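## Task

Pick the tube with the light blue cap out of the rack by the window and seat it fully in the rack by the door, in the second row counting from the front and the fourth well counting from the right. Count all wells, empty or occupied, as viewed from the front of that rack's bench. No tube may touch the floor. Every other tube must end fully seated in its rack. The tubes are glass and break, failing the task, if dropped more than a few centimetres (about one well's depth) or struck hard. At the end, release the tube and move the gripper away. The robot must not tip over or finish leaning. Anything that stays in place only because the robot holds it does not count.

## Robot and tools

Robot: a simulated Hello Robot Stretch 4 with a single arm. It has an omni-wheel base, a lift sliding up a mast, a telescoping arm reaching straight out, a wrist with yaw, pitch and roll, and a two-finger gripper. It stands about 1.6 m tall and its base rim lies within 0.23 m of the base origin. Each scene has its own task, given at scene start or in the previous finished_scene result. Loose objects may occasionally get a brief shove from outside.

Frames: the base frame sits on the floor under the base centre, x ahead, y to the left, z up. hand_pose, a point between the open fingertips, is reported in this frame; with all wrist joints at 0 its axes line up with the base frame. The printed hand position may be slightly wrong. The odometry frame is the base frame as it was when the scene began.

Tool execute_actions: argument "actions" is a list holding exactly one action object, or empty to just get state and images. There is one list for the whole robot, not one per arm. An action contains "base", "joints" or both, optionally with "pace" and "contact_limits"; alternatively it contains only "end_of_arm". All its motions begin together.
- "base": exactly one of three relative moves, measured from where the base last reported itself: {"translate_m": d} straight ahead (positive) or back, -2 to 2 m; {"strafe_m": d} sideways, left positive, -2 to 2 m; {"rotate_rad": d} turn in place, counter-clockwise from above positive, -3.2 to 3.2 rad.
- "joints": absolute targets keyed by joint name. lift_m 0 to 1.2 m (height); arm_m 0 to 0.55 m (extension); wrist_yaw_rad -1.134 to 4.276 (0 straight ahead, positive turns left, 3.14 tucked back, above 3.4 the arm may block it); wrist_pitch_rad -1.117 to 4.259 (0 level, 1.57 pointing down); wrist_roll_rad -1.117 to 4.259 (0 puts both fingers level; positive turns clockwise when looking from behind the gripper); gripper_m -0.038 to 0.141 m, the fingertip gap, negative meaning the tips press together. Done tolerances: 0.004 for lift, arm and gripper, 0.02 rad for yaw and roll, 0.05 rad for pitch. Targets outside a range are clipped and reported; any other bad value or unknown key rejects the whole call with no motion.
- "pace": "slow", "default", "fast" or "max". Base speed is up to 0.1/0.3/0.4/0.6 m/s and turning 1/2/3/4 rad/s respectively, reduced when the lift is above 0.2 m (down to 0.3 m/s and 1 rad/s at 1.2 m).
- "contact_limits": {"arm_m": value}, 0 (most gentle) to 0.75 (most forceful), default 0.5; how hard the arm may push before halting.
- {"end_of_arm": "enable_torque"}: re-powers wrist or gripper motors that shut themselves off.
- "cameras": list from head_camera, head_left_camera, head_right_camera, wrist_camera, all; omitted or null gives all, [] gives none.
One action runs at most 15 s. Parts omitted from an action may still be driving toward earlier targets. If a result reports a stop, later motion calls in the same reply are skipped.

Other tools: wait {"seconds": 0 to 10} returns fresh state and images without commanding anything. zoom_image {"camera", "region": [x0, y0, x1, y1]} crops that camera's latest image, in pixels from the top-left, at most 504 by 504. read_manual returns only licence text. finished_scene {"scene": 1 or 2} ends that scene permanently and reports success; the goal must already hold steadily.

Cameras: head_camera (420x560) looks ahead and down from the mast top; turn the base to aim it. head_left_camera and head_right_camera are fisheyes (420x672) angled more steeply downward and also show the base and arm. wrist_camera (616x392) looks along the fingers, which appear near its bottom edge.

Result lines: "pictures" names the images in order. base_status and joint_status tell how each motion ended: done; off_target (stopped short, may still push); contact_stop_at_<key> (hit something; that part goes slack); limit_stop_at_<name>, including own_body (self-collision guard; moving away still works) and tilt (leaning beyond 6 degrees; lift, arm and wheels go slack until upright); time_out; torque_fault (wrist motor limp until enable_torque). on_its_own covers things not commanded; its "held at" is the held target, not the actual position. joint_positions gives current joint values. lidar_m lists 12 ranges in metres, 30-degree sectors starting straight ahead and going counter-clockwise (4th left, 7th behind, 10th right); "-" means nothing seen or closer than 0.25 m; it misses glass, thin legs and much behind the robot. wrist_depth_mm is a 7x7 grid of depths, 100 to 2000 mm, clear objects omitted. base_odometry is wheel-based, heading -3.142 to 3.142, left positive; if turned_by_wheels and turned_by_imu differ by over about 0.1 rad, the base slipped or collided. base_tilt is in degrees, forward and right positive, with a small fixed bias. motor_effort is percent of maximum, signed toward larger joint values, with the peak in brackets; positive wheel effort turns the base right.

Gripping: command a gap smaller than the tube's width; squeezing harder pulls the tube toward the wrist. Gap reading and done status do not prove a hold; a firm squeeze shows in gripper effort. Fingertips pressed onto a surface can jam; lift to free them. To unfold the wrist at the start, send lift_m 0.4 with wrist_yaw_rad 0.

Cautions: lower tubes into wells gently and release only when seated, never above a few centimetres. Avoid knocking other tubes. Use low contact limits near the racks. Do not drive or turn with heavy loads far out, and avoid strong pushes or pulls, which can tip the robot. Avoid torque faults.

Each tool is called as name(argument=value, ...), one argument or row to a line, values as JSON.

## Session

execute_actions(
  actions=[],
)

Scene clock: 0.00 s.
base_odometry: x=+0.000 y=+0.000 heading=+0.000 (m, m, rad; odometry frame)
turned_by_wheels: +0.000 (rad since the last result)
turned_by_imu: +0.000 (rad since the last result)
base_tilt: forward=-1.0 right=-0.3 (deg)
lidar_m: 1.39 1.27 1.30 1.69 1.58 1.61 2.03 1.87 1.93 1.11 1.03 1.14
base_status: not commanded
joint_positions: lift_m=+0.289 arm_m=+0.000 wrist_yaw_rad=+3.201 wrist_pitch_rad=-0.006 wrist_roll_rad=+0.000 gripper_m=+0.057
joint_status: not commanded
motor_effort: lift_m=+21 arm_m=-2 wrist_yaw_rad=-1 wrist_pitch_rad=-6 wrist_roll_rad=+1 gripper_m=+1 wheel_0=+0 wheel_1=+0 wheel_2=+0 (%)
hand_pose: x=-0.1225 y=+0.0701 z=+0.4686 quat_wxyz=(-0.030, +0.003, +0.000, +1.000) (m; base frame)
wrist_depth_mm: - 137 137 - - - 1921 / - - 135 - - - 1863 / - 108 135 - - 1708 1464 / - 117 137 - - 1756 1464 / 140 141 - - - 1756 1464 / 211 - 212 1863 198 1708 1499 / 213 1281 1160 144 1205 1060 1118
pictures: head_camera, head_left_camera, head_right_camera, wrist_camera
Images, in order (width x height): head_camera 420x560, head_left_camera 420x672, head_right_camera 420x672, wrist_camera 616x392.

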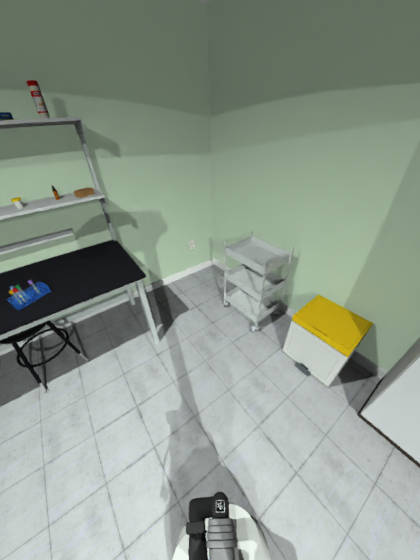

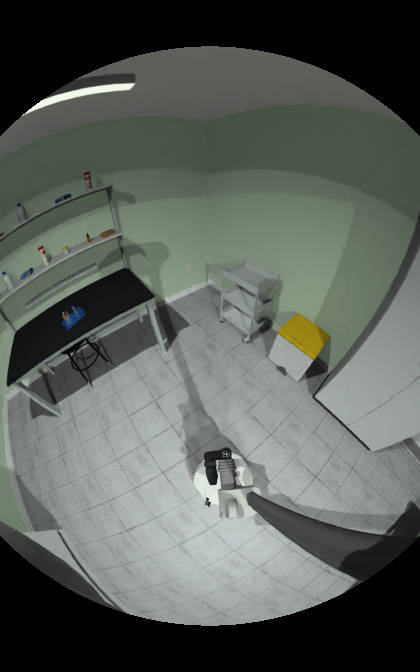

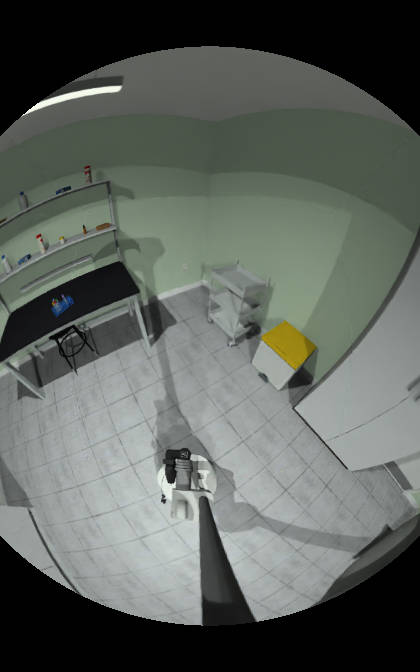

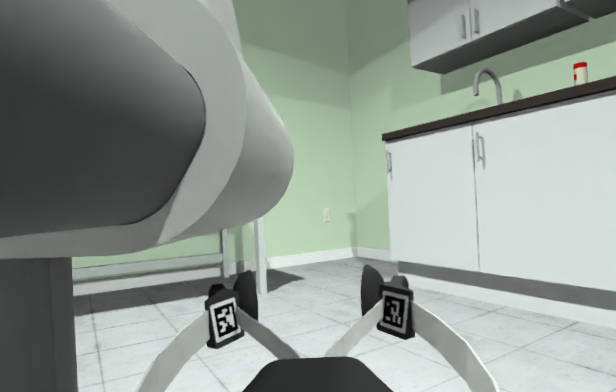

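zoom_image(
  camera="head_camera",
  region=[0, 250, 120, 340],
)

execute_actions(
  actions=[
    {"base": {"rotate_rad": 1.5}, "pace": "fast"},
  ],
)

Region (0, 250, 120, 340) of head_camera's 420x560 image, scaled by 4.200, with more detail than that image has; it fills the top 378 rows of this view, and the rest is white.

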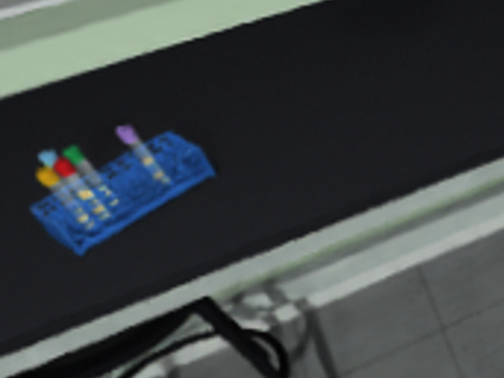

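Scene clock: 5.43 s.
base_odometry: x=+0.000 y=+0.000 heading=+1.499 (m, m, rad; odometry frame)
turned_by_wheels: +1.499 (rad since the last result)
turned_by_imu: +1.518 (rad since the last result)
base_tilt: forward=-0.8 right=-0.3 (deg)
lidar_m: 1.56 1.58 1.60 1.98 1.86 1.88 1.15 1.05 1.13 1.38 1.27 1.28
base_status: done
joint_positions: lift_m=+0.289 arm_m=+0.000 wrist_yaw_rad=+3.201 wrist_pitch_rad=-0.006 wrist_roll_rad=+0.000 gripper_m=+0.057
joint_status: not commanded
motor_effort: lift_m=+21(21) arm_m=-2(2) wrist_yaw_rad=-1(1) wrist_pitch_rad=-5(5) wrist_roll_rad=+1(1) gripper_m=-3(1) wheel_0=-2(10) wheel_1=-3(10) wheel_2=-1(9) (%)
hand_pose: x=-0.1224 y=+0.0701 z=+0.4686 quat_wxyz=(-0.030, +0.003, +0.000, +1.000) (m; base frame)
wrist_depth_mm: - 137 137 1499 - - - / - - 135 1499 - - - / - 108 135 1464 - - - / - 117 137 1464 - - - / 140 141 1255 1499 - - - / 212 1098 212 1499 198 1708 1618 / 213 1078 1160 144 1182 1078 1118
pictures: head_camera, head_left_camera, head_right_camera, wrist_camera
Images, in order (width x height): head_camera 420x560, head_left_camera 420x672, head_right_camera 420x672, wrist_camera 616x392.

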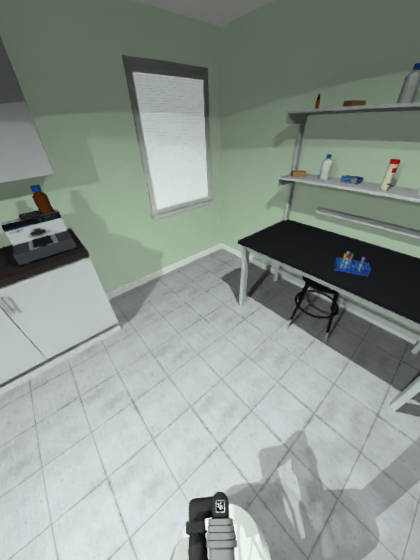

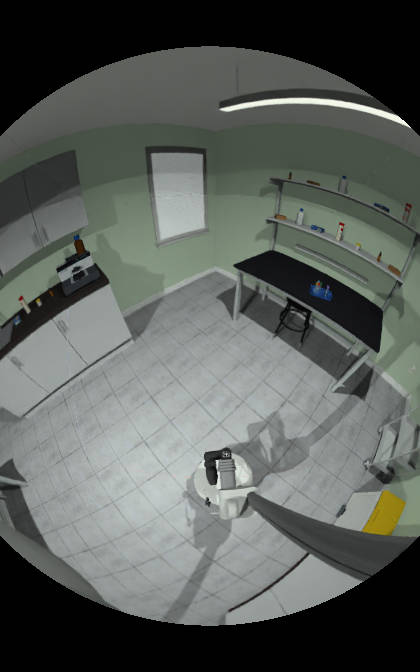

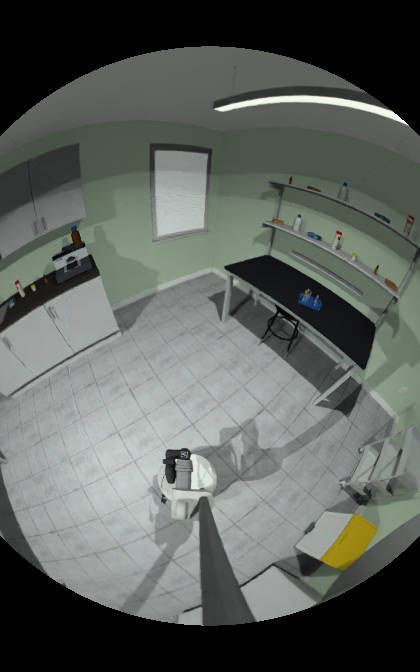

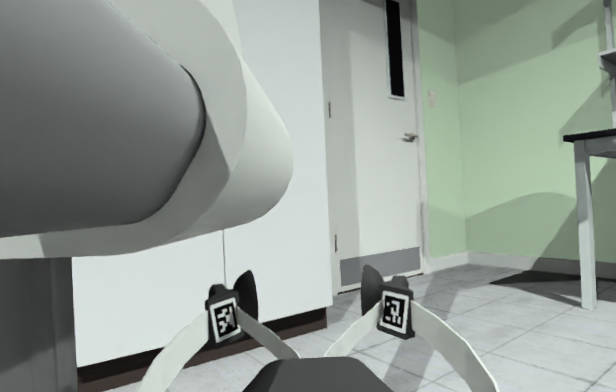

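execute_actions(
  actions=[
    {"base": {"rotate_rad": -0.8}, "joints": {"lift_m": 0.4, "wrist_yaw_rad": 0}, "pace": "fast"},
  ],
)

Scene clock: 27.23 s.
base_odometry: x=+0.000 y=+0.000 heading=+0.699 (m, m, rad; odometry frame)
turned_by_wheels: -0.800 (rad since the last result)
turned_by_imu: -0.807 (rad since the last result)
base_tilt: forward=-0.8 right=-0.2 (deg)
lidar_m: 1.27 1.38 2.26 1.57 1.70 1.92 1.89 1.39 1.07 1.04 1.17 1.32
base_status: done
joint_positions: lift_m=+0.400 arm_m=+0.000 wrist_yaw_rad=+0.000 wrist_pitch_rad=-0.006 wrist_roll_rad=+0.000 gripper_m=+0.057
joint_status: all done
motor_effort: lift_m=+23(26) arm_m=-2(2) wrist_yaw_rad=-3(10) wrist_pitch_rad=-5(5) wrist_roll_rad=+1(1) gripper_m=-1(3) wheel_0=-1(6) wheel_1=+0(11) wheel_2=-2(8) (%)
hand_pose: x=+0.4593 y=-0.0873 z=+0.5798 quat_wxyz=(+1.000, +0.000, -0.003, +0.000) (m; base frame)
wrist_depth_mm: 1983 1983 1863 1808 1808 1756 1708 / 1983 1808 1863 1808 1808 1808 1708 / 1983 1921 1808 1808 1808 1808 1708 / 1160 1756 1863 1863 1661 1808 1756 / 1983 1921 1863 1863 1756 1756 1708 / 1921 1808 211 1863 198 1756 1708 / 1576 1464 1336 144 1430 1281 1336
pictures: head_camera, head_left_camera, head_right_camera, wrist_camera
Images, in order (width x height): head_camera 420x560, head_left_camera 420x672, head_right_camera 420x672, wrist_camera 616x392.

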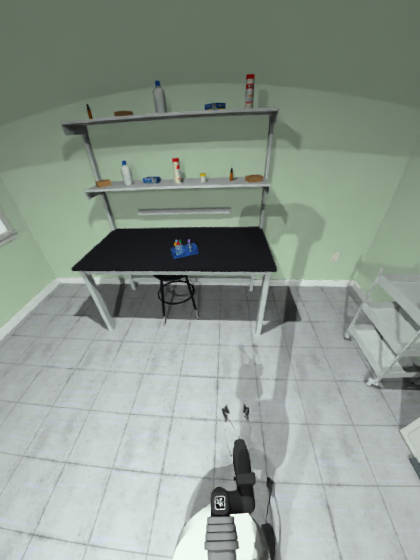

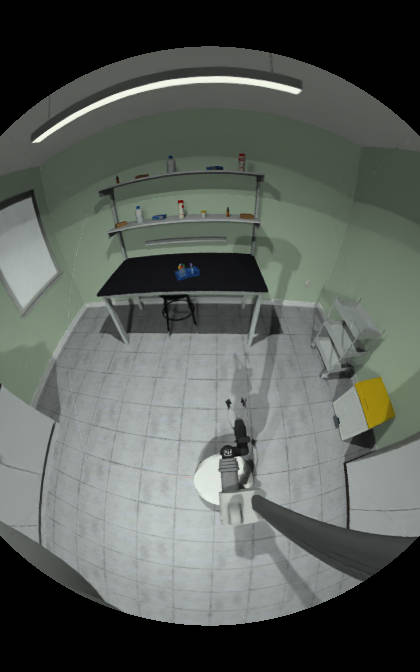

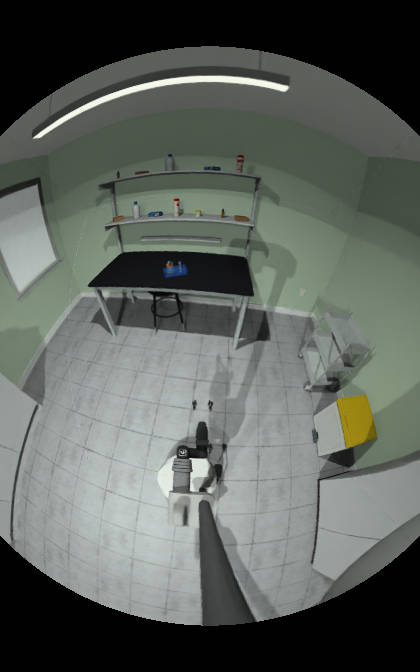

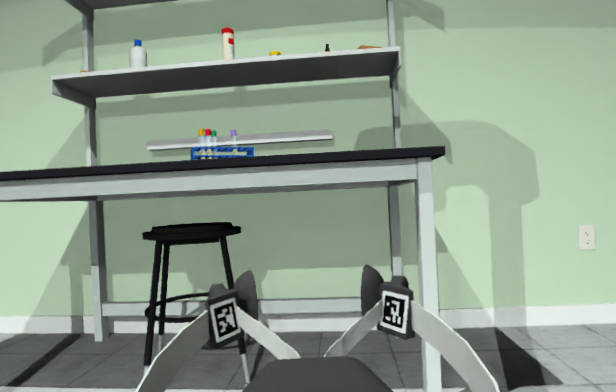

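zoom_image(
  camera="head_camera",
  region=[150, 225, 220, 280],
)

Region (150, 225, 220, 280) of head_camera's 420x560 image, scaled by 7.200, with more detail than that image has; it fills the top 396 rows of this view, and the rest is white.

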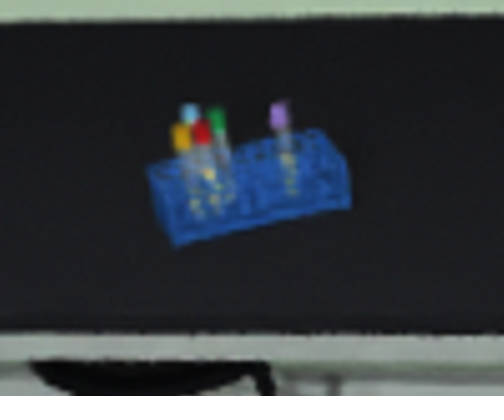

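execute_actions(
  actions=[
    {"base": {"translate_m": 0.78}, "joints": {"lift_m": 1.15, "wrist_pitch_rad": 0.9}, "pace": "fast"},
  ],
  cameras=["head_camera"],
)

execute_actions(
  actions=[
    {"base": {"strafe_m": 0.28}, "joints": {"arm_m": 0.15}, "pace": "fast"},
  ],
)

Scene clock: 64.10 s.
base_odometry: x=+0.597 y=+0.502 heading=+0.699 (m, m, rad; odometry frame)
turned_by_wheels: +0.000 (rad since the last result)
turned_by_imu: -0.001 (rad since the last result)
base_tilt: forward=-0.9 right=-0.3 (deg)
lidar_m: 0.51 0.56 0.80 1.70 1.64 2.39 3.35 1.47 1.17 1.12 1.20 0.52
base_status: done
joint_positions: lift_m=+1.150 arm_m=+0.000 wrist_yaw_rad=+0.000 wrist_pitch_rad=+0.901 wrist_roll_rad=+0.000 gripper_m=+0.057
joint_status: all done
motor_effort: lift_m=+23(23) arm_m=-2(2) wrist_yaw_rad=-1(2) wrist_pitch_rad=-3(5) wrist_roll_rad=+1(1) gripper_m=-3(6) wheel_0=+1(7) wheel_1=+2(9) wheel_2=+1(14) (%)
hand_pose: x=+0.3498 y=-0.0874 z=+1.1018 quat_wxyz=(+0.900, +0.000, +0.436, +0.000) (m; base frame)
wrist_depth_mm: 1078 1060 1060 1042 1025 1042 1042 / 946 931 931 917 917 1160 1205 / 809 768 798 798 798 809 1336 / 723 691 707 699 707 699 1576 / 640 634 627 627 621 621 1464 / 1366 1336 211 1336 198 768 1336 / 1229 1255 1229 144 1205 1182 1205
pictures: head_camera
Images, in order (width x height): head_camera 420x560.

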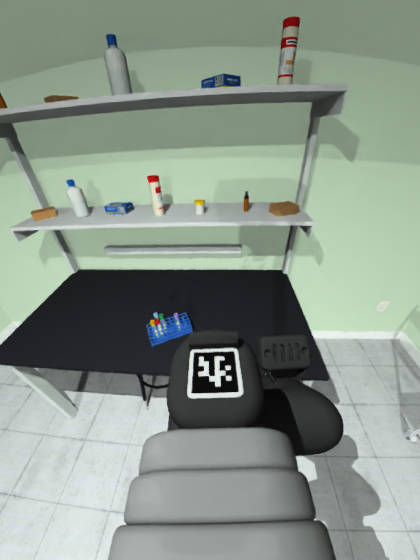

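Scene clock: 66.30 s.
base_odometry: x=+0.417 y=+0.716 heading=+0.700 (m, m, rad; odometry frame)
turned_by_wheels: +0.000 (rad since the last result)
turned_by_imu: +0.003 (rad since the last result)
base_tilt: forward=-0.9 right=-0.4 (deg)
lidar_m: 0.53 0.57 0.84 1.63 1.38 1.97 3.32 1.82 1.48 1.40 0.71 0.54
base_status: done
joint_positions: lift_m=+1.150 arm_m=+0.149 wrist_yaw_rad=+0.000 wrist_pitch_rad=+0.901 wrist_roll_rad=+0.000 gripper_m=+0.057
joint_status: all done
motor_effort: lift_m=+23(23) arm_m=+4(6) wrist_yaw_rad=-1(0) wrist_pitch_rad=-3(3) wrist_roll_rad=+1(1) gripper_m=-5(4) wheel_0=-1(9) wheel_1=+3(11) wheel_2=+0(0) (%)
hand_pose: x=+0.4992 y=-0.0874 z=+1.1019 quat_wxyz=(+0.900, +0.000, +0.436, +0.000) (m; base frame)
wrist_depth_mm: 1008 976 976 960 946 931 904 / 946 917 917 917 904 904 904 / 820 798 798 788 788 788 778 / 707 707 707 676 699 699 683 / 647 640 615 603 621 621 615 / 574 574 211 569 198 559 559 / 1078 544 530 144 525 508 512
pictures: head_camera, head_left_camera, head_right_camera, wrist_camera
Images, in order (width x height): head_camera 420x560, head_left_camera 420x672, head_right_camera 420x672, wrist_camera 616x392.

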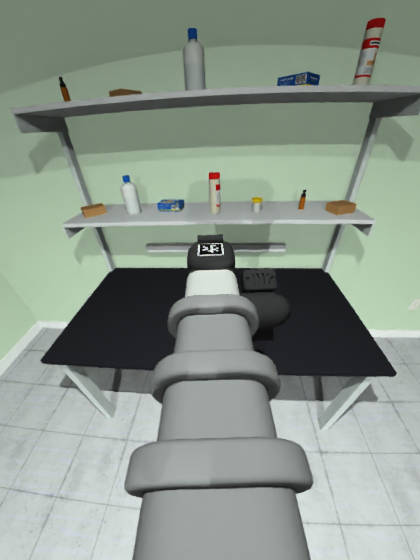

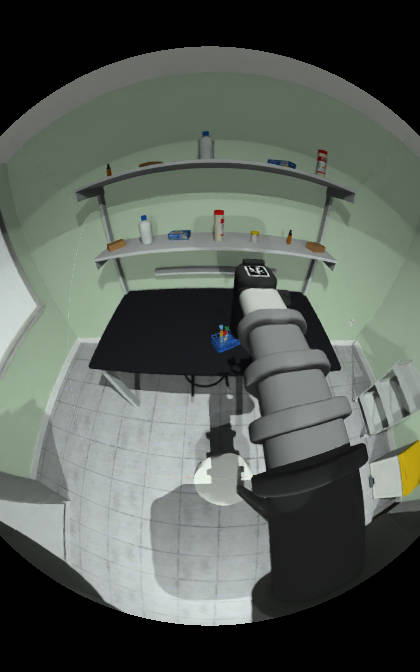

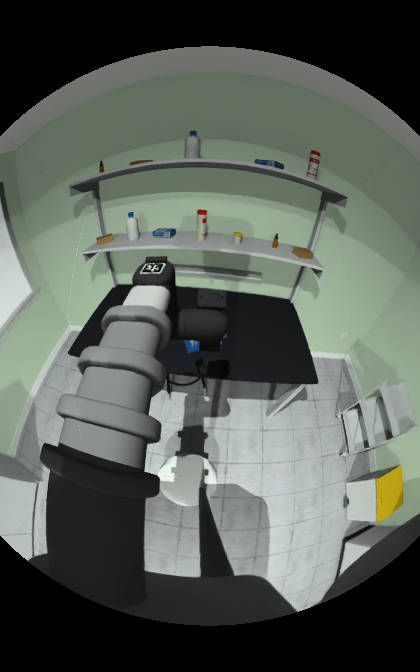

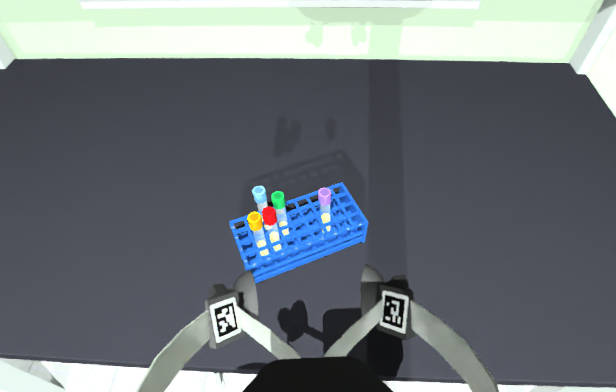

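zoom_image(
  camera="wrist_camera",
  region=[215, 165, 385, 295],
)

Region (215, 165, 385, 295) of wrist_camera's 616x392 image, scaled by 2.965; it fills the top 385 rows of this view, and the rest is white.

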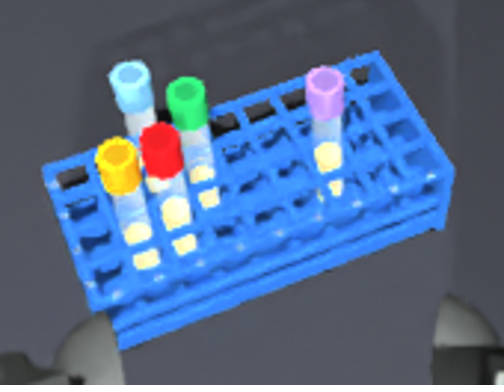

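execute_actions(
  actions=[
    {"base": {"translate_m": 0.2}, "joints": {"arm_m": 0.30, "wrist_pitch_rad": 1.57}},
  ],
  cameras=[],
)

execute_actions(
  actions=[
    {"base": {"strafe_m": 0.07}, "joints": {"lift_m": 1.10}},
  ],
)

Scene clock: 103.20 s.
base_odometry: x=+0.570 y=+0.845 heading=+0.700 (m, m, rad; odometry frame)
turned_by_wheels: +0.000 (rad since the last result)
turned_by_imu: +0.001 (rad since the last result)
base_tilt: forward=-0.7 right=-0.2 (deg)
lidar_m: 0.33 0.35 0.52 1.82 1.44 1.95 3.81 1.87 1.50 1.41 0.43 0.34
base_status: done
joint_positions: lift_m=+1.150 arm_m=+0.299 wrist_yaw_rad=+0.000 wrist_pitch_rad=+1.570 wrist_roll_rad=+0.000 gripper_m=+0.057
joint_status: all done
motor_effort: lift_m=+23(23) arm_m=+4(5) wrist_yaw_rad=-1(1) wrist_pitch_rad=+1(6) wrist_roll_rad=+1(1) gripper_m=-1(3) wheel_0=+1(8) wheel_1=+2(7) wheel_2=+1(10) (%)
hand_pose: x=+0.4704 y=-0.0874 z=+1.0396 quat_wxyz=(+0.707, +0.000, +0.707, +0.000) (m; base frame)
wrist_depth_mm: 500 500 504 504 500 504 504 / 500 496 500 500 500 504 504 / 496 496 500 488 500 504 504 / 500 500 473 492 500 500 504 / 496 500 500 500 500 500 504 / 496 500 212 500 198 504 500 / 1255 1255 1042 144 1255 1255 1255
pictures: none
No camera images: the call's "cameras" was empty. Leave "cameras" out to get every camera's image.

Scene clock: 104.47 s.
base_odometry: x=+0.525 y=+0.899 heading=+0.700 (m, m, rad; odometry frame)
turned_by_wheels: +0.000 (rad since the last result)
turned_by_imu: +0.001 (rad since the last result)
base_tilt: forward=-0.9 right=-0.4 (deg)
lidar_m: 0.33 0.36 0.53 1.75 1.40 1.86 3.53 1.95 1.57 1.48 0.46 0.34
base_status: done
joint_positions: lift_m=+1.100 arm_m=+0.299 wrist_yaw_rad=+0.000 wrist_pitch_rad=+1.570 wrist_roll_rad=+0.000 gripper_m=+0.057
joint_status: all done
motor_effort: lift_m=+19(21) arm_m=+5(4) wrist_yaw_rad=-1(1) wrist_pitch_rad=+2(2) wrist_roll_rad=+1(1) gripper_m=-2(1) wheel_0=-1(12) wheel_1=+2(10) wheel_2=+0(1) (%)
hand_pose: x=+0.4704 y=-0.0874 z=+0.9899 quat_wxyz=(+0.707, +0.000, +0.707, +0.000) (m; base frame)
wrist_depth_mm: 449 449 452 449 449 455 452 / 449 449 449 452 452 452 455 / 449 449 452 452 421 455 455 / 449 449 449 394 421 452 452 / 449 449 449 449 452 452 455 / 445 449 212 449 198 449 452 / 1205 1182 991 144 831 452 1205
pictures: head_camera, head_left_camera, head_right_camera, wrist_camera
Images, in order (width x height): head_camera 420x560, head_left_camera 420x672, head_right_camera 420x672, wrist_camera 616x392.

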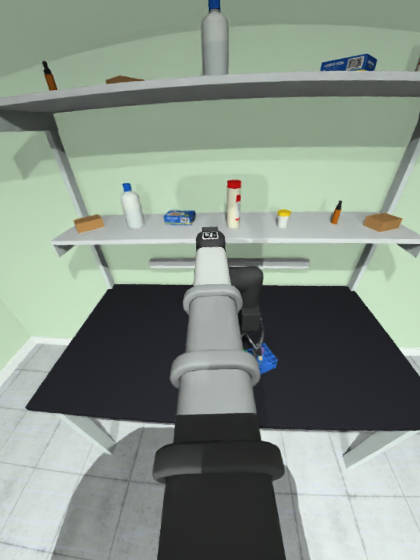

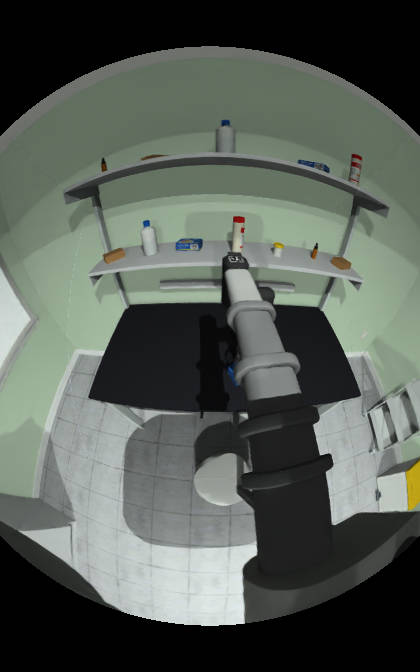

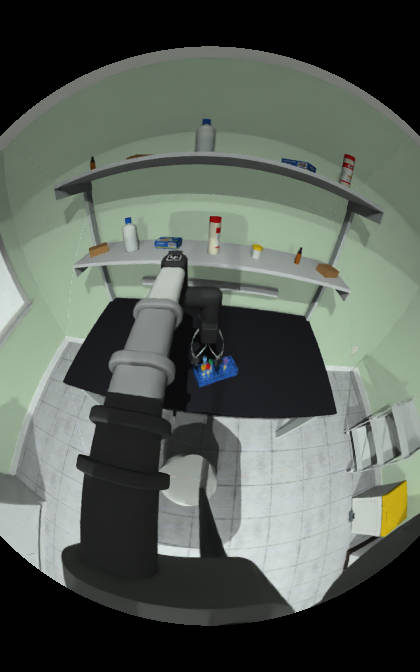

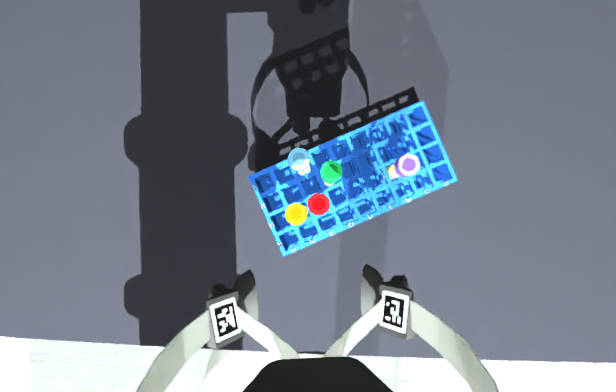

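zoom_image(
  camera="wrist_camera",
  region=[230, 80, 480, 270],
)

Region (230, 80, 480, 270) of wrist_camera's 616x392 image, scaled by 2.016; it fills the top 383 rows of this view, and the rest is white.

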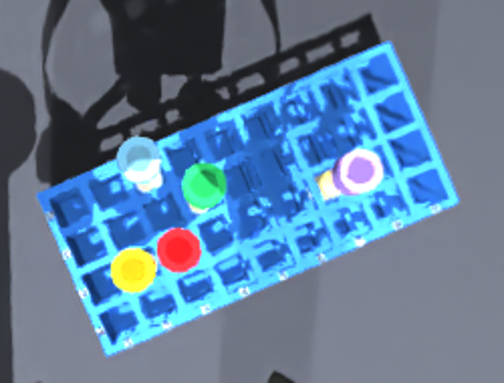

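execute_actions(
  actions=[
    {"base": {"strafe_m": 0.007}, "joints": {"lift_m": 1.05, "arm_m": 0.389, "wrist_roll_rad": -1.0, "gripper_m": 0.034}},
  ],
  cameras=["wrist_camera", "head_right_camera"],
)

Scene clock: 141.93 s.
base_odometry: x=+0.520 y=+0.904 heading=+0.700 (m, m, rad; odometry frame)
turned_by_wheels: +0.000 (rad since the last result)
turned_by_imu: +0.002 (rad since the last result)
base_tilt: forward=-0.8 right=-0.2 (deg)
lidar_m: 0.34 0.36 0.53 1.76 1.37 1.80 3.83 1.96 1.57 1.50 0.46 0.36
base_status: done
joint_positions: lift_m=+1.050 arm_m=+0.388 wrist_yaw_rad=+0.000 wrist_pitch_rad=+1.570 wrist_roll_rad=-1.000 gripper_m=+0.034
joint_status: all done
motor_effort: lift_m=+19(17) arm_m=+4(6) wrist_yaw_rad=-1(0) wrist_pitch_rad=+0(1) wrist_roll_rad=+0(5) gripper_m=-3(3) wheel_0=+1(9) wheel_1=+1(9) wheel_2=+0(1) (%)
hand_pose: x=+0.5594 y=-0.0874 z=+0.9399 quat_wxyz=(+0.621, -0.339, +0.620, +0.339) (m; base frame)
wrist_depth_mm: 402 404 404 404 402 402 404 / 402 402 402 402 402 402 402 / 404 402 402 399 402 402 402 / 399 402 399 399 399 402 402 / 1160 399 399 387 399 399 399 / 946 399 220 282 195 399 399 / 946 917 399 152 342 399 399
pictures: head_right_camera, wrist_camera
Images, in order (width x height): head_right_camera 420x672, wrist_camera 616x392.

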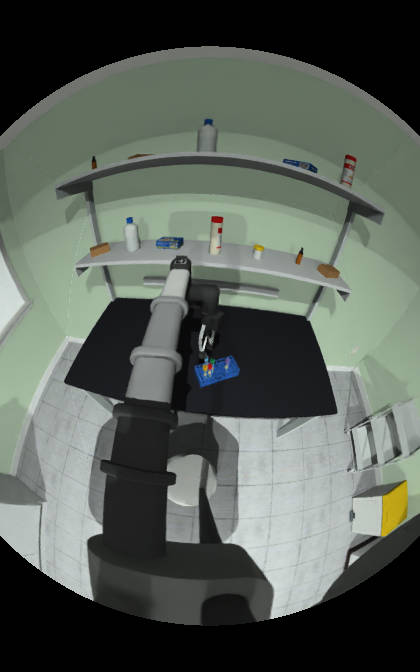

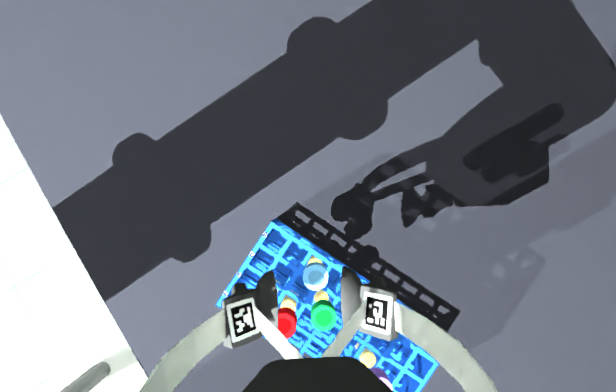

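zoom_image(
  camera="wrist_camera",
  region=[210, 200, 420, 375],
)

Region (210, 200, 420, 375) of wrist_camera's 616x392 image, scaled by 2.400.

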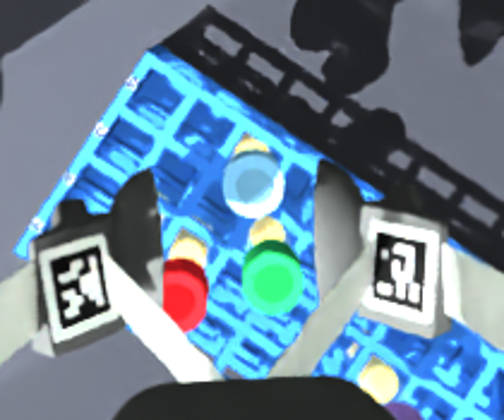

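execute_actions(
  actions=[
    {"joints": {"lift_m": 1.03, "arm_m": 0.395, "gripper_m": 0.030}},
  ],
  cameras=["wrist_camera"],
)

zoom_image(
  camera="wrist_camera",
  region=[210, 200, 420, 375],
)

Scene clock: 164.67 s.
base_odometry: x=+0.520 y=+0.904 heading=+0.700 (m, m, rad; odometry frame)
turned_by_wheels: +0.000 (rad since the last result)
turned_by_imu: +0.001 (rad since the last result)
base_tilt: forward=-0.9 right=-0.3 (deg)
lidar_m: 0.33 0.36 0.51 1.74 1.37 1.82 3.82 1.98 1.57 1.48 0.45 0.35
base_status: not commanded
joint_positions: lift_m=+1.030 arm_m=+0.394 wrist_yaw_rad=+0.000 wrist_pitch_rad=+1.570 wrist_roll_rad=-1.000 gripper_m=+0.030
joint_status: all done
motor_effort: lift_m=+18(17) arm_m=+5(0) wrist_yaw_rad=-1(1) wrist_pitch_rad=+1(2) wrist_roll_rad=+0(0) gripper_m=-3(1) wheel_0=+0(1) wheel_1=+1(1) wheel_2=+0(0) (%)
hand_pose: x=+0.5653 y=-0.0874 z=+0.9199 quat_wxyz=(+0.621, -0.339, +0.620, +0.339) (m; base frame)
wrist_depth_mm: 384 382 384 382 384 384 384 / 382 382 382 384 382 384 382 / 382 384 382 382 382 379 382 / 382 379 382 382 382 382 382 / 931 382 382 368 379 382 379 / 917 379 324 268 193 379 379 / 917 379 379 154 324 377 377
pictures: wrist_camera
Images, in order (width x height): wrist_camera 616x392.

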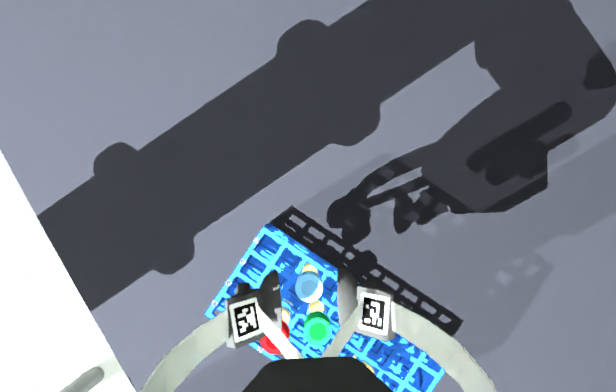

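Region (210, 200, 420, 375) of wrist_camera's 616x392 image, scaled by 2.400.

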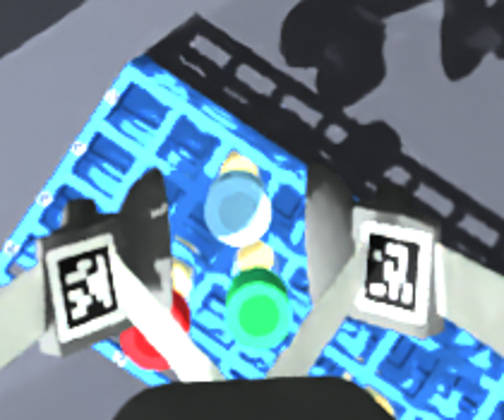

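execute_actions(
  actions=[
    {"joints": {"lift_m": 1.005, "gripper_m": 0.025}, "pace": "slow"},
  ],
  cameras=["wrist_camera", "head_right_camera"],
)

zoom_image(
  camera="wrist_camera",
  region=[210, 200, 420, 375],
)

Scene clock: 175.67 s.
base_odometry: x=+0.520 y=+0.904 heading=+0.700 (m, m, rad; odometry frame)
turned_by_wheels: +0.000 (rad since the last result)
turned_by_imu: +0.001 (rad since the last result)
base_tilt: forward=-0.8 right=-0.2 (deg)
lidar_m: 0.33 0.36 0.53 1.75 1.38 1.83 3.81 1.97 1.59 1.49 0.46 0.35
base_status: not commanded
joint_positions: lift_m=+1.005 arm_m=+0.394 wrist_yaw_rad=+0.000 wrist_pitch_rad=+1.570 wrist_roll_rad=-1.000 gripper_m=+0.025
joint_status: all done
motor_effort: lift_m=+18(15) arm_m=+5(5) wrist_yaw_rad=-1(1) wrist_pitch_rad=+2(1) wrist_roll_rad=+1(0) gripper_m=-5(3) wheel_0=+1(0) wheel_1=+1(1) wheel_2=+0(0) (%)
hand_pose: x=+0.5653 y=-0.0874 z=+0.8949 quat_wxyz=(+0.621, -0.339, +0.620, +0.339) (m; base frame)
wrist_depth_mm: 357 357 357 355 359 359 357 / 357 357 357 357 357 357 357 / 355 357 357 357 357 357 357 / 355 355 355 357 357 355 355 / 353 355 355 347 355 355 355 / 904 355 298 216 194 355 355 / 891 355 353 157 297 353 355
pictures: head_right_camera, wrist_camera
Images, in order (width x height): head_right_camera 420x672, wrist_camera 616x392.

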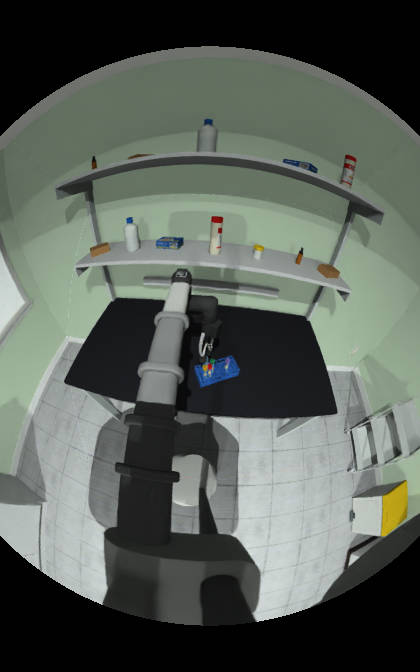

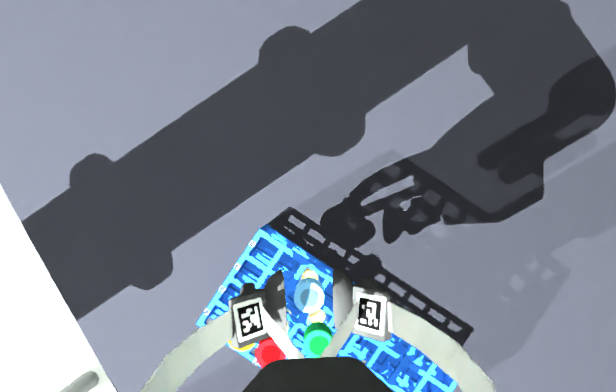

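Region (210, 200, 420, 375) of wrist_camera's 616x392 image, scaled by 2.400.

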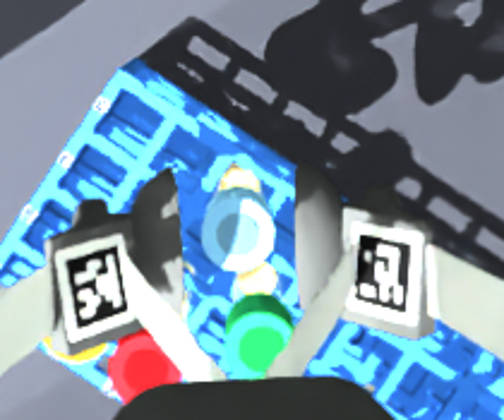

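execute_actions(
  actions=[
    {"joints": {"lift_m": 0.98}, "pace": "slow"},
  ],
  cameras=["wrist_camera", "head_right_camera"],
)

zoom_image(
  camera="wrist_camera",
  region=[210, 200, 420, 375],
)

zoom_image(
  camera="head_right_camera",
  region=[180, 330, 250, 400],
)

Scene clock: 186.23 s.
base_odometry: x=+0.520 y=+0.904 heading=+0.700 (m, m, rad; odometry frame)
turned_by_wheels: +0.000 (rad since the last result)
turned_by_imu: +0.001 (rad since the last result)
base_tilt: forward=-0.8 right=-0.3 (deg)
lidar_m: 0.34 0.37 0.50 1.75 1.38 1.81 3.82 1.97 1.58 1.49 0.46 0.34
base_status: not commanded
joint_positions: lift_m=+0.980 arm_m=+0.394 wrist_yaw_rad=+0.000 wrist_pitch_rad=+1.570 wrist_roll_rad=-1.000 gripper_m=+0.025
joint_status: all done
motor_effort: lift_m=+18(20) arm_m=+4(5) wrist_yaw_rad=-1(1) wrist_pitch_rad=+1(0) wrist_roll_rad=+1(0) gripper_m=-1(2) wheel_0=+0(1) wheel_1=+0(1) wheel_2=+0(0) (%)
hand_pose: x=+0.5653 y=-0.0874 z=+0.8699 quat_wxyz=(+0.621, -0.339, +0.620, +0.339) (m; base frame)
wrist_depth_mm: 332 334 332 332 332 332 332 / 332 332 332 330 332 332 332 / 332 332 332 330 332 332 332 / 330 330 332 330 330 330 332 / 330 330 330 329 330 330 330 / 332 330 274 211 194 330 330 / 866 329 211 157 273 329 330
pictures: head_right_camera, wrist_camera
Images, in order (width x height): head_right_camera 420x672, wrist_camera 616x392.

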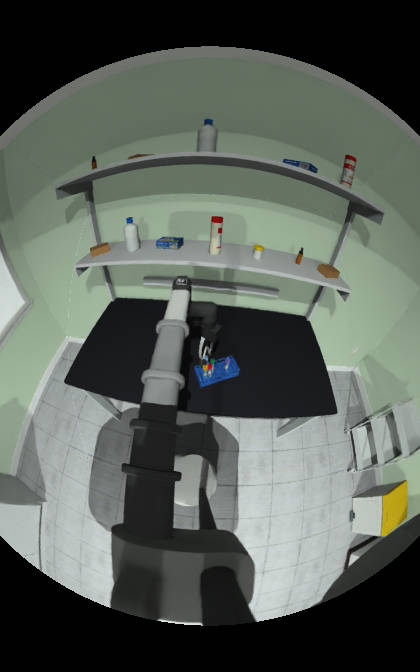

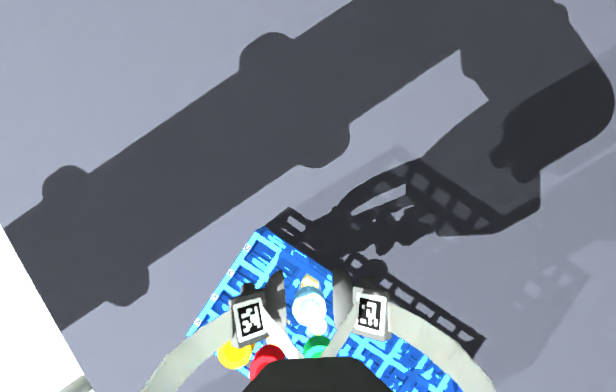

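Region (210, 200, 420, 375) of wrist_camera's 616x392 image, scaled by 2.400.

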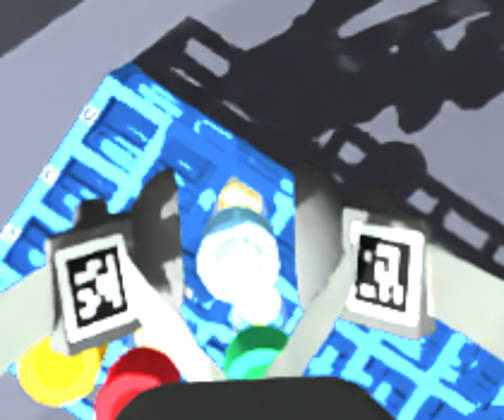

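Region (180, 330, 250, 400) of head_right_camera's 420x672 image, scaled by 7.200, with more detail than that image has.

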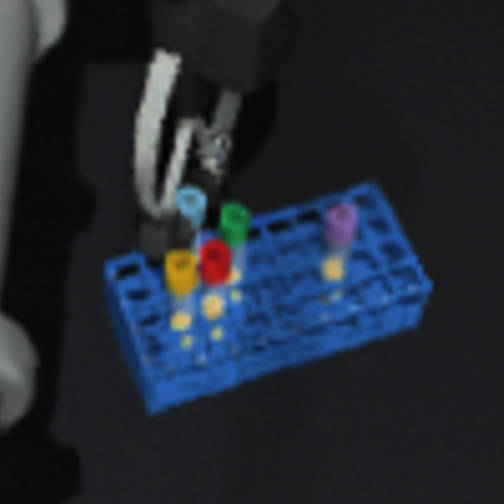

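execute_actions(
  actions=[
    {"joints": {"lift_m": 0.987}, "pace": "slow"},
  ],
  cameras=[],
)

execute_actions(
  actions=[
    {"joints": {"gripper_m": 0.002}, "pace": "slow"},
  ],
  cameras=["wrist_camera", "head_right_camera"],
)

zoom_image(
  camera="wrist_camera",
  region=[210, 200, 420, 375],
)

Scene clock: 201.00 s.
base_odometry: x=+0.520 y=+0.904 heading=+0.700 (m, m, rad; odometry frame)
turned_by_wheels: +0.000 (rad since the last result)
turned_by_imu: +0.001 (rad since the last result)
base_tilt: forward=-0.8 right=-0.3 (deg)
lidar_m: 0.33 0.37 0.53 1.75 1.38 1.81 3.83 1.96 1.57 1.48 0.46 0.35
base_status: not commanded
joint_positions: lift_m=+0.987 arm_m=+0.394 wrist_yaw_rad=+0.000 wrist_pitch_rad=+1.570 wrist_roll_rad=-1.000 gripper_m=+0.025
joint_status: all done
motor_effort: lift_m=+24(23) arm_m=+5(5) wrist_yaw_rad=-1(1) wrist_pitch_rad=+1(0) wrist_roll_rad=+0(0) gripper_m=-6(2) wheel_0=+1(1) wheel_1=+1(1) wheel_2=+0(0) (%)
hand_pose: x=+0.5653 y=-0.0874 z=+0.8765 quat_wxyz=(+0.621, -0.339, +0.620, +0.339) (m; base frame)
wrist_depth_mm: 340 338 340 340 338 340 340 / 340 338 340 340 338 340 340 / 338 338 338 338 340 340 340 / 338 338 340 336 338 338 338 / 336 338 338 332 338 336 338 / 891 336 279 215 194 338 338 / 878 336 251 157 279 336 336
pictures: none
No camera images: the call's "cameras" was empty. Leave "cameras" out to get every camera's image.

Scene clock: 202.27 s.
base_odometry: x=+0.520 y=+0.904 heading=+0.700 (m, m, rad; odometry frame)
turned_by_wheels: +0.000 (rad since the last result)
turned_by_imu: +0.000 (rad since the last result)
base_tilt: forward=-0.9 right=-0.2 (deg)
lidar_m: 0.32 0.37 0.53 1.75 1.39 1.81 3.85 1.97 1.57 1.48 0.46 0.35
base_status: not commanded
joint_positions: lift_m=+0.987 arm_m=+0.394 wrist_yaw_rad=+0.000 wrist_pitch_rad=+1.570 wrist_roll_rad=-1.000 gripper_m=+0.002
joint_status: all done
motor_effort: lift_m=+24(23) arm_m=+5(5) wrist_yaw_rad=-1(1) wrist_pitch_rad=+0(1) wrist_roll_rad=+0(1) gripper_m=-9(5) wheel_0=+1(0) wheel_1=+1(1) wheel_2=+0(0) (%)
hand_pose: x=+0.5653 y=-0.0874 z=+0.8765 quat_wxyz=(+0.621, -0.339, +0.620, +0.339) (m; base frame)
wrist_depth_mm: 340 340 340 340 340 340 340 / 340 338 340 340 340 338 340 / 338 340 338 340 338 338 340 / 338 338 338 338 336 338 338 / 336 336 336 336 336 338 338 / 878 336 281 214 190 338 338 / 878 336 251 217 279 296 336
pictures: head_right_camera, wrist_camera
Images, in order (width x height): head_right_camera 420x672, wrist_camera 616x392.

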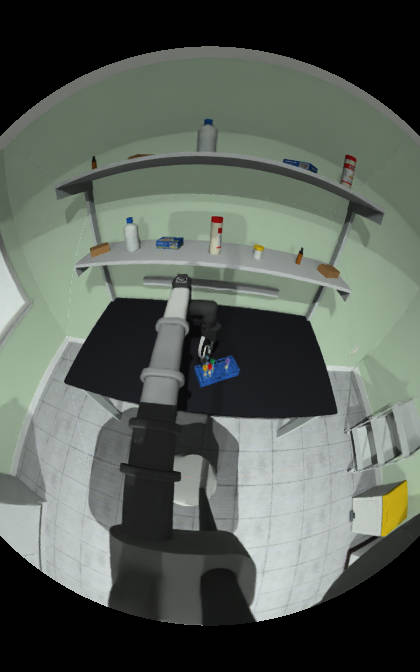

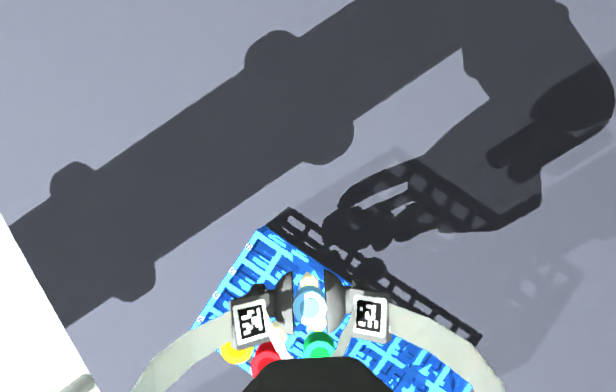

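Region (210, 200, 420, 375) of wrist_camera's 616x392 image, scaled by 2.400.

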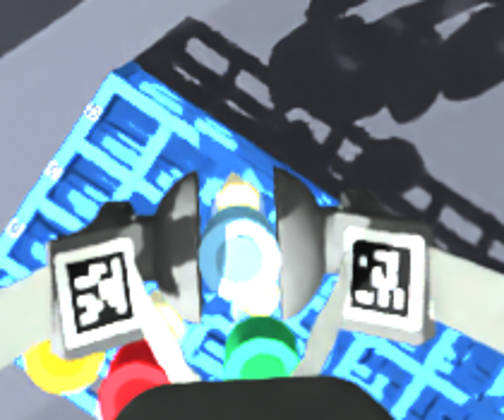

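execute_actions(
  actions=[
    {"joints": {"gripper_m": -0.01}, "pace": "slow"},
  ],
  cameras=[],
)

execute_actions(
  actions=[
    {"joints": {"lift_m": 1.01}, "pace": "slow"},
  ],
  cameras=["wrist_camera", "head_right_camera"],
)

zoom_image(
  camera="wrist_camera",
  region=[210, 200, 420, 375],
)

Scene clock: 209.10 s.
base_odometry: x=+0.520 y=+0.904 heading=+0.700 (m, m, rad; odometry frame)
turned_by_wheels: +0.000 (rad since the last result)
turned_by_imu: +0.001 (rad since the last result)
base_tilt: forward=-0.8 right=-0.1 (deg)
lidar_m: 0.34 0.36 0.53 1.76 1.37 1.79 3.83 1.97 1.59 1.49 0.46 0.36
base_status: not commanded
joint_positions: lift_m=+0.987 arm_m=+0.394 wrist_yaw_rad=+0.000 wrist_pitch_rad=+1.570 wrist_roll_rad=-1.000 gripper_m=-0.010
joint_status: all done
motor_effort: lift_m=+24(24) arm_m=+5(4) wrist_yaw_rad=-1(1) wrist_pitch_rad=+1(1) wrist_roll_rad=+1(0) gripper_m=-15(15) wheel_0=+0(1) wheel_1=+1(1) wheel_2=+0(0) (%)
hand_pose: x=+0.5653 y=-0.0874 z=+0.8765 quat_wxyz=(+0.621, -0.339, +0.620, +0.339) (m; base frame)
wrist_depth_mm: 342 338 338 340 340 338 340 / 340 340 340 338 338 340 340 / 338 338 338 338 338 338 338 / 338 338 338 336 338 338 338 / 338 338 338 336 336 338 338 / 878 336 281 211 187 336 336 / 878 336 279 159 281 279 336
pictures: none
No camera images: the call's "cameras" was empty. Leave "cameras" out to get every camera's image.

Scene clock: 210.07 s.
base_odometry: x=+0.520 y=+0.904 heading=+0.700 (m, m, rad; odometry frame)
turned_by_wheels: +0.000 (rad since the last result)
turned_by_imu: +0.000 (rad since the last result)
base_tilt: forward=-0.8 right=-0.3 (deg)
lidar_m: 0.32 0.37 0.53 1.74 1.38 1.81 3.84 1.97 1.57 1.49 0.46 0.35
base_status: not commanded
joint_positions: lift_m=+1.010 arm_m=+0.394 wrist_yaw_rad=+0.000 wrist_pitch_rad=+1.570 wrist_roll_rad=-1.000 gripper_m=-0.010
joint_status: all done
motor_effort: lift_m=+24(25) arm_m=+5(5) wrist_yaw_rad=-1(1) wrist_pitch_rad=+1(0) wrist_roll_rad=+0(0) gripper_m=-15(17) wheel_0=+1(1) wheel_1=+1(0) wheel_2=+0(0) (%)
hand_pose: x=+0.5653 y=-0.0874 z=+0.8995 quat_wxyz=(+0.621, -0.339, +0.620, +0.339) (m; base frame)
wrist_depth_mm: 364 362 364 364 362 362 364 / 362 362 364 362 362 362 362 / 362 362 362 359 362 362 362 / 359 362 362 362 362 359 362 / 359 359 359 353 359 362 359 / 904 359 303 212 187 359 359 / 904 359 357 158 303 307 359
pictures: head_right_camera, wrist_camera
Images, in order (width x height): head_right_camera 420x672, wrist_camera 616x392.

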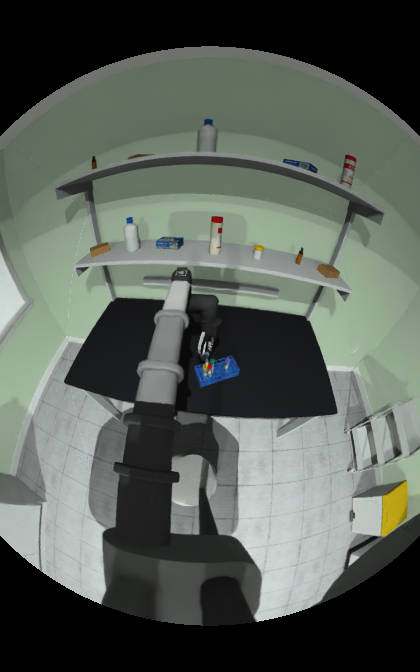

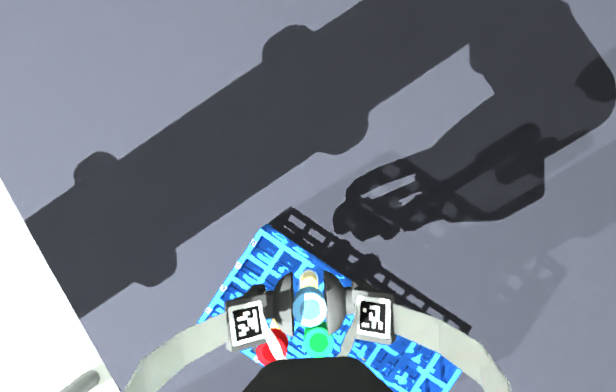

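Region (210, 200, 420, 375) of wrist_camera's 616x392 image, scaled by 2.400.

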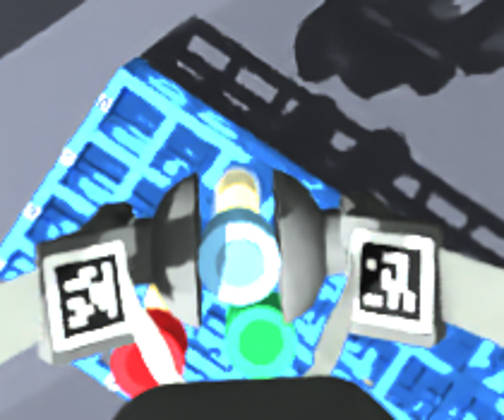

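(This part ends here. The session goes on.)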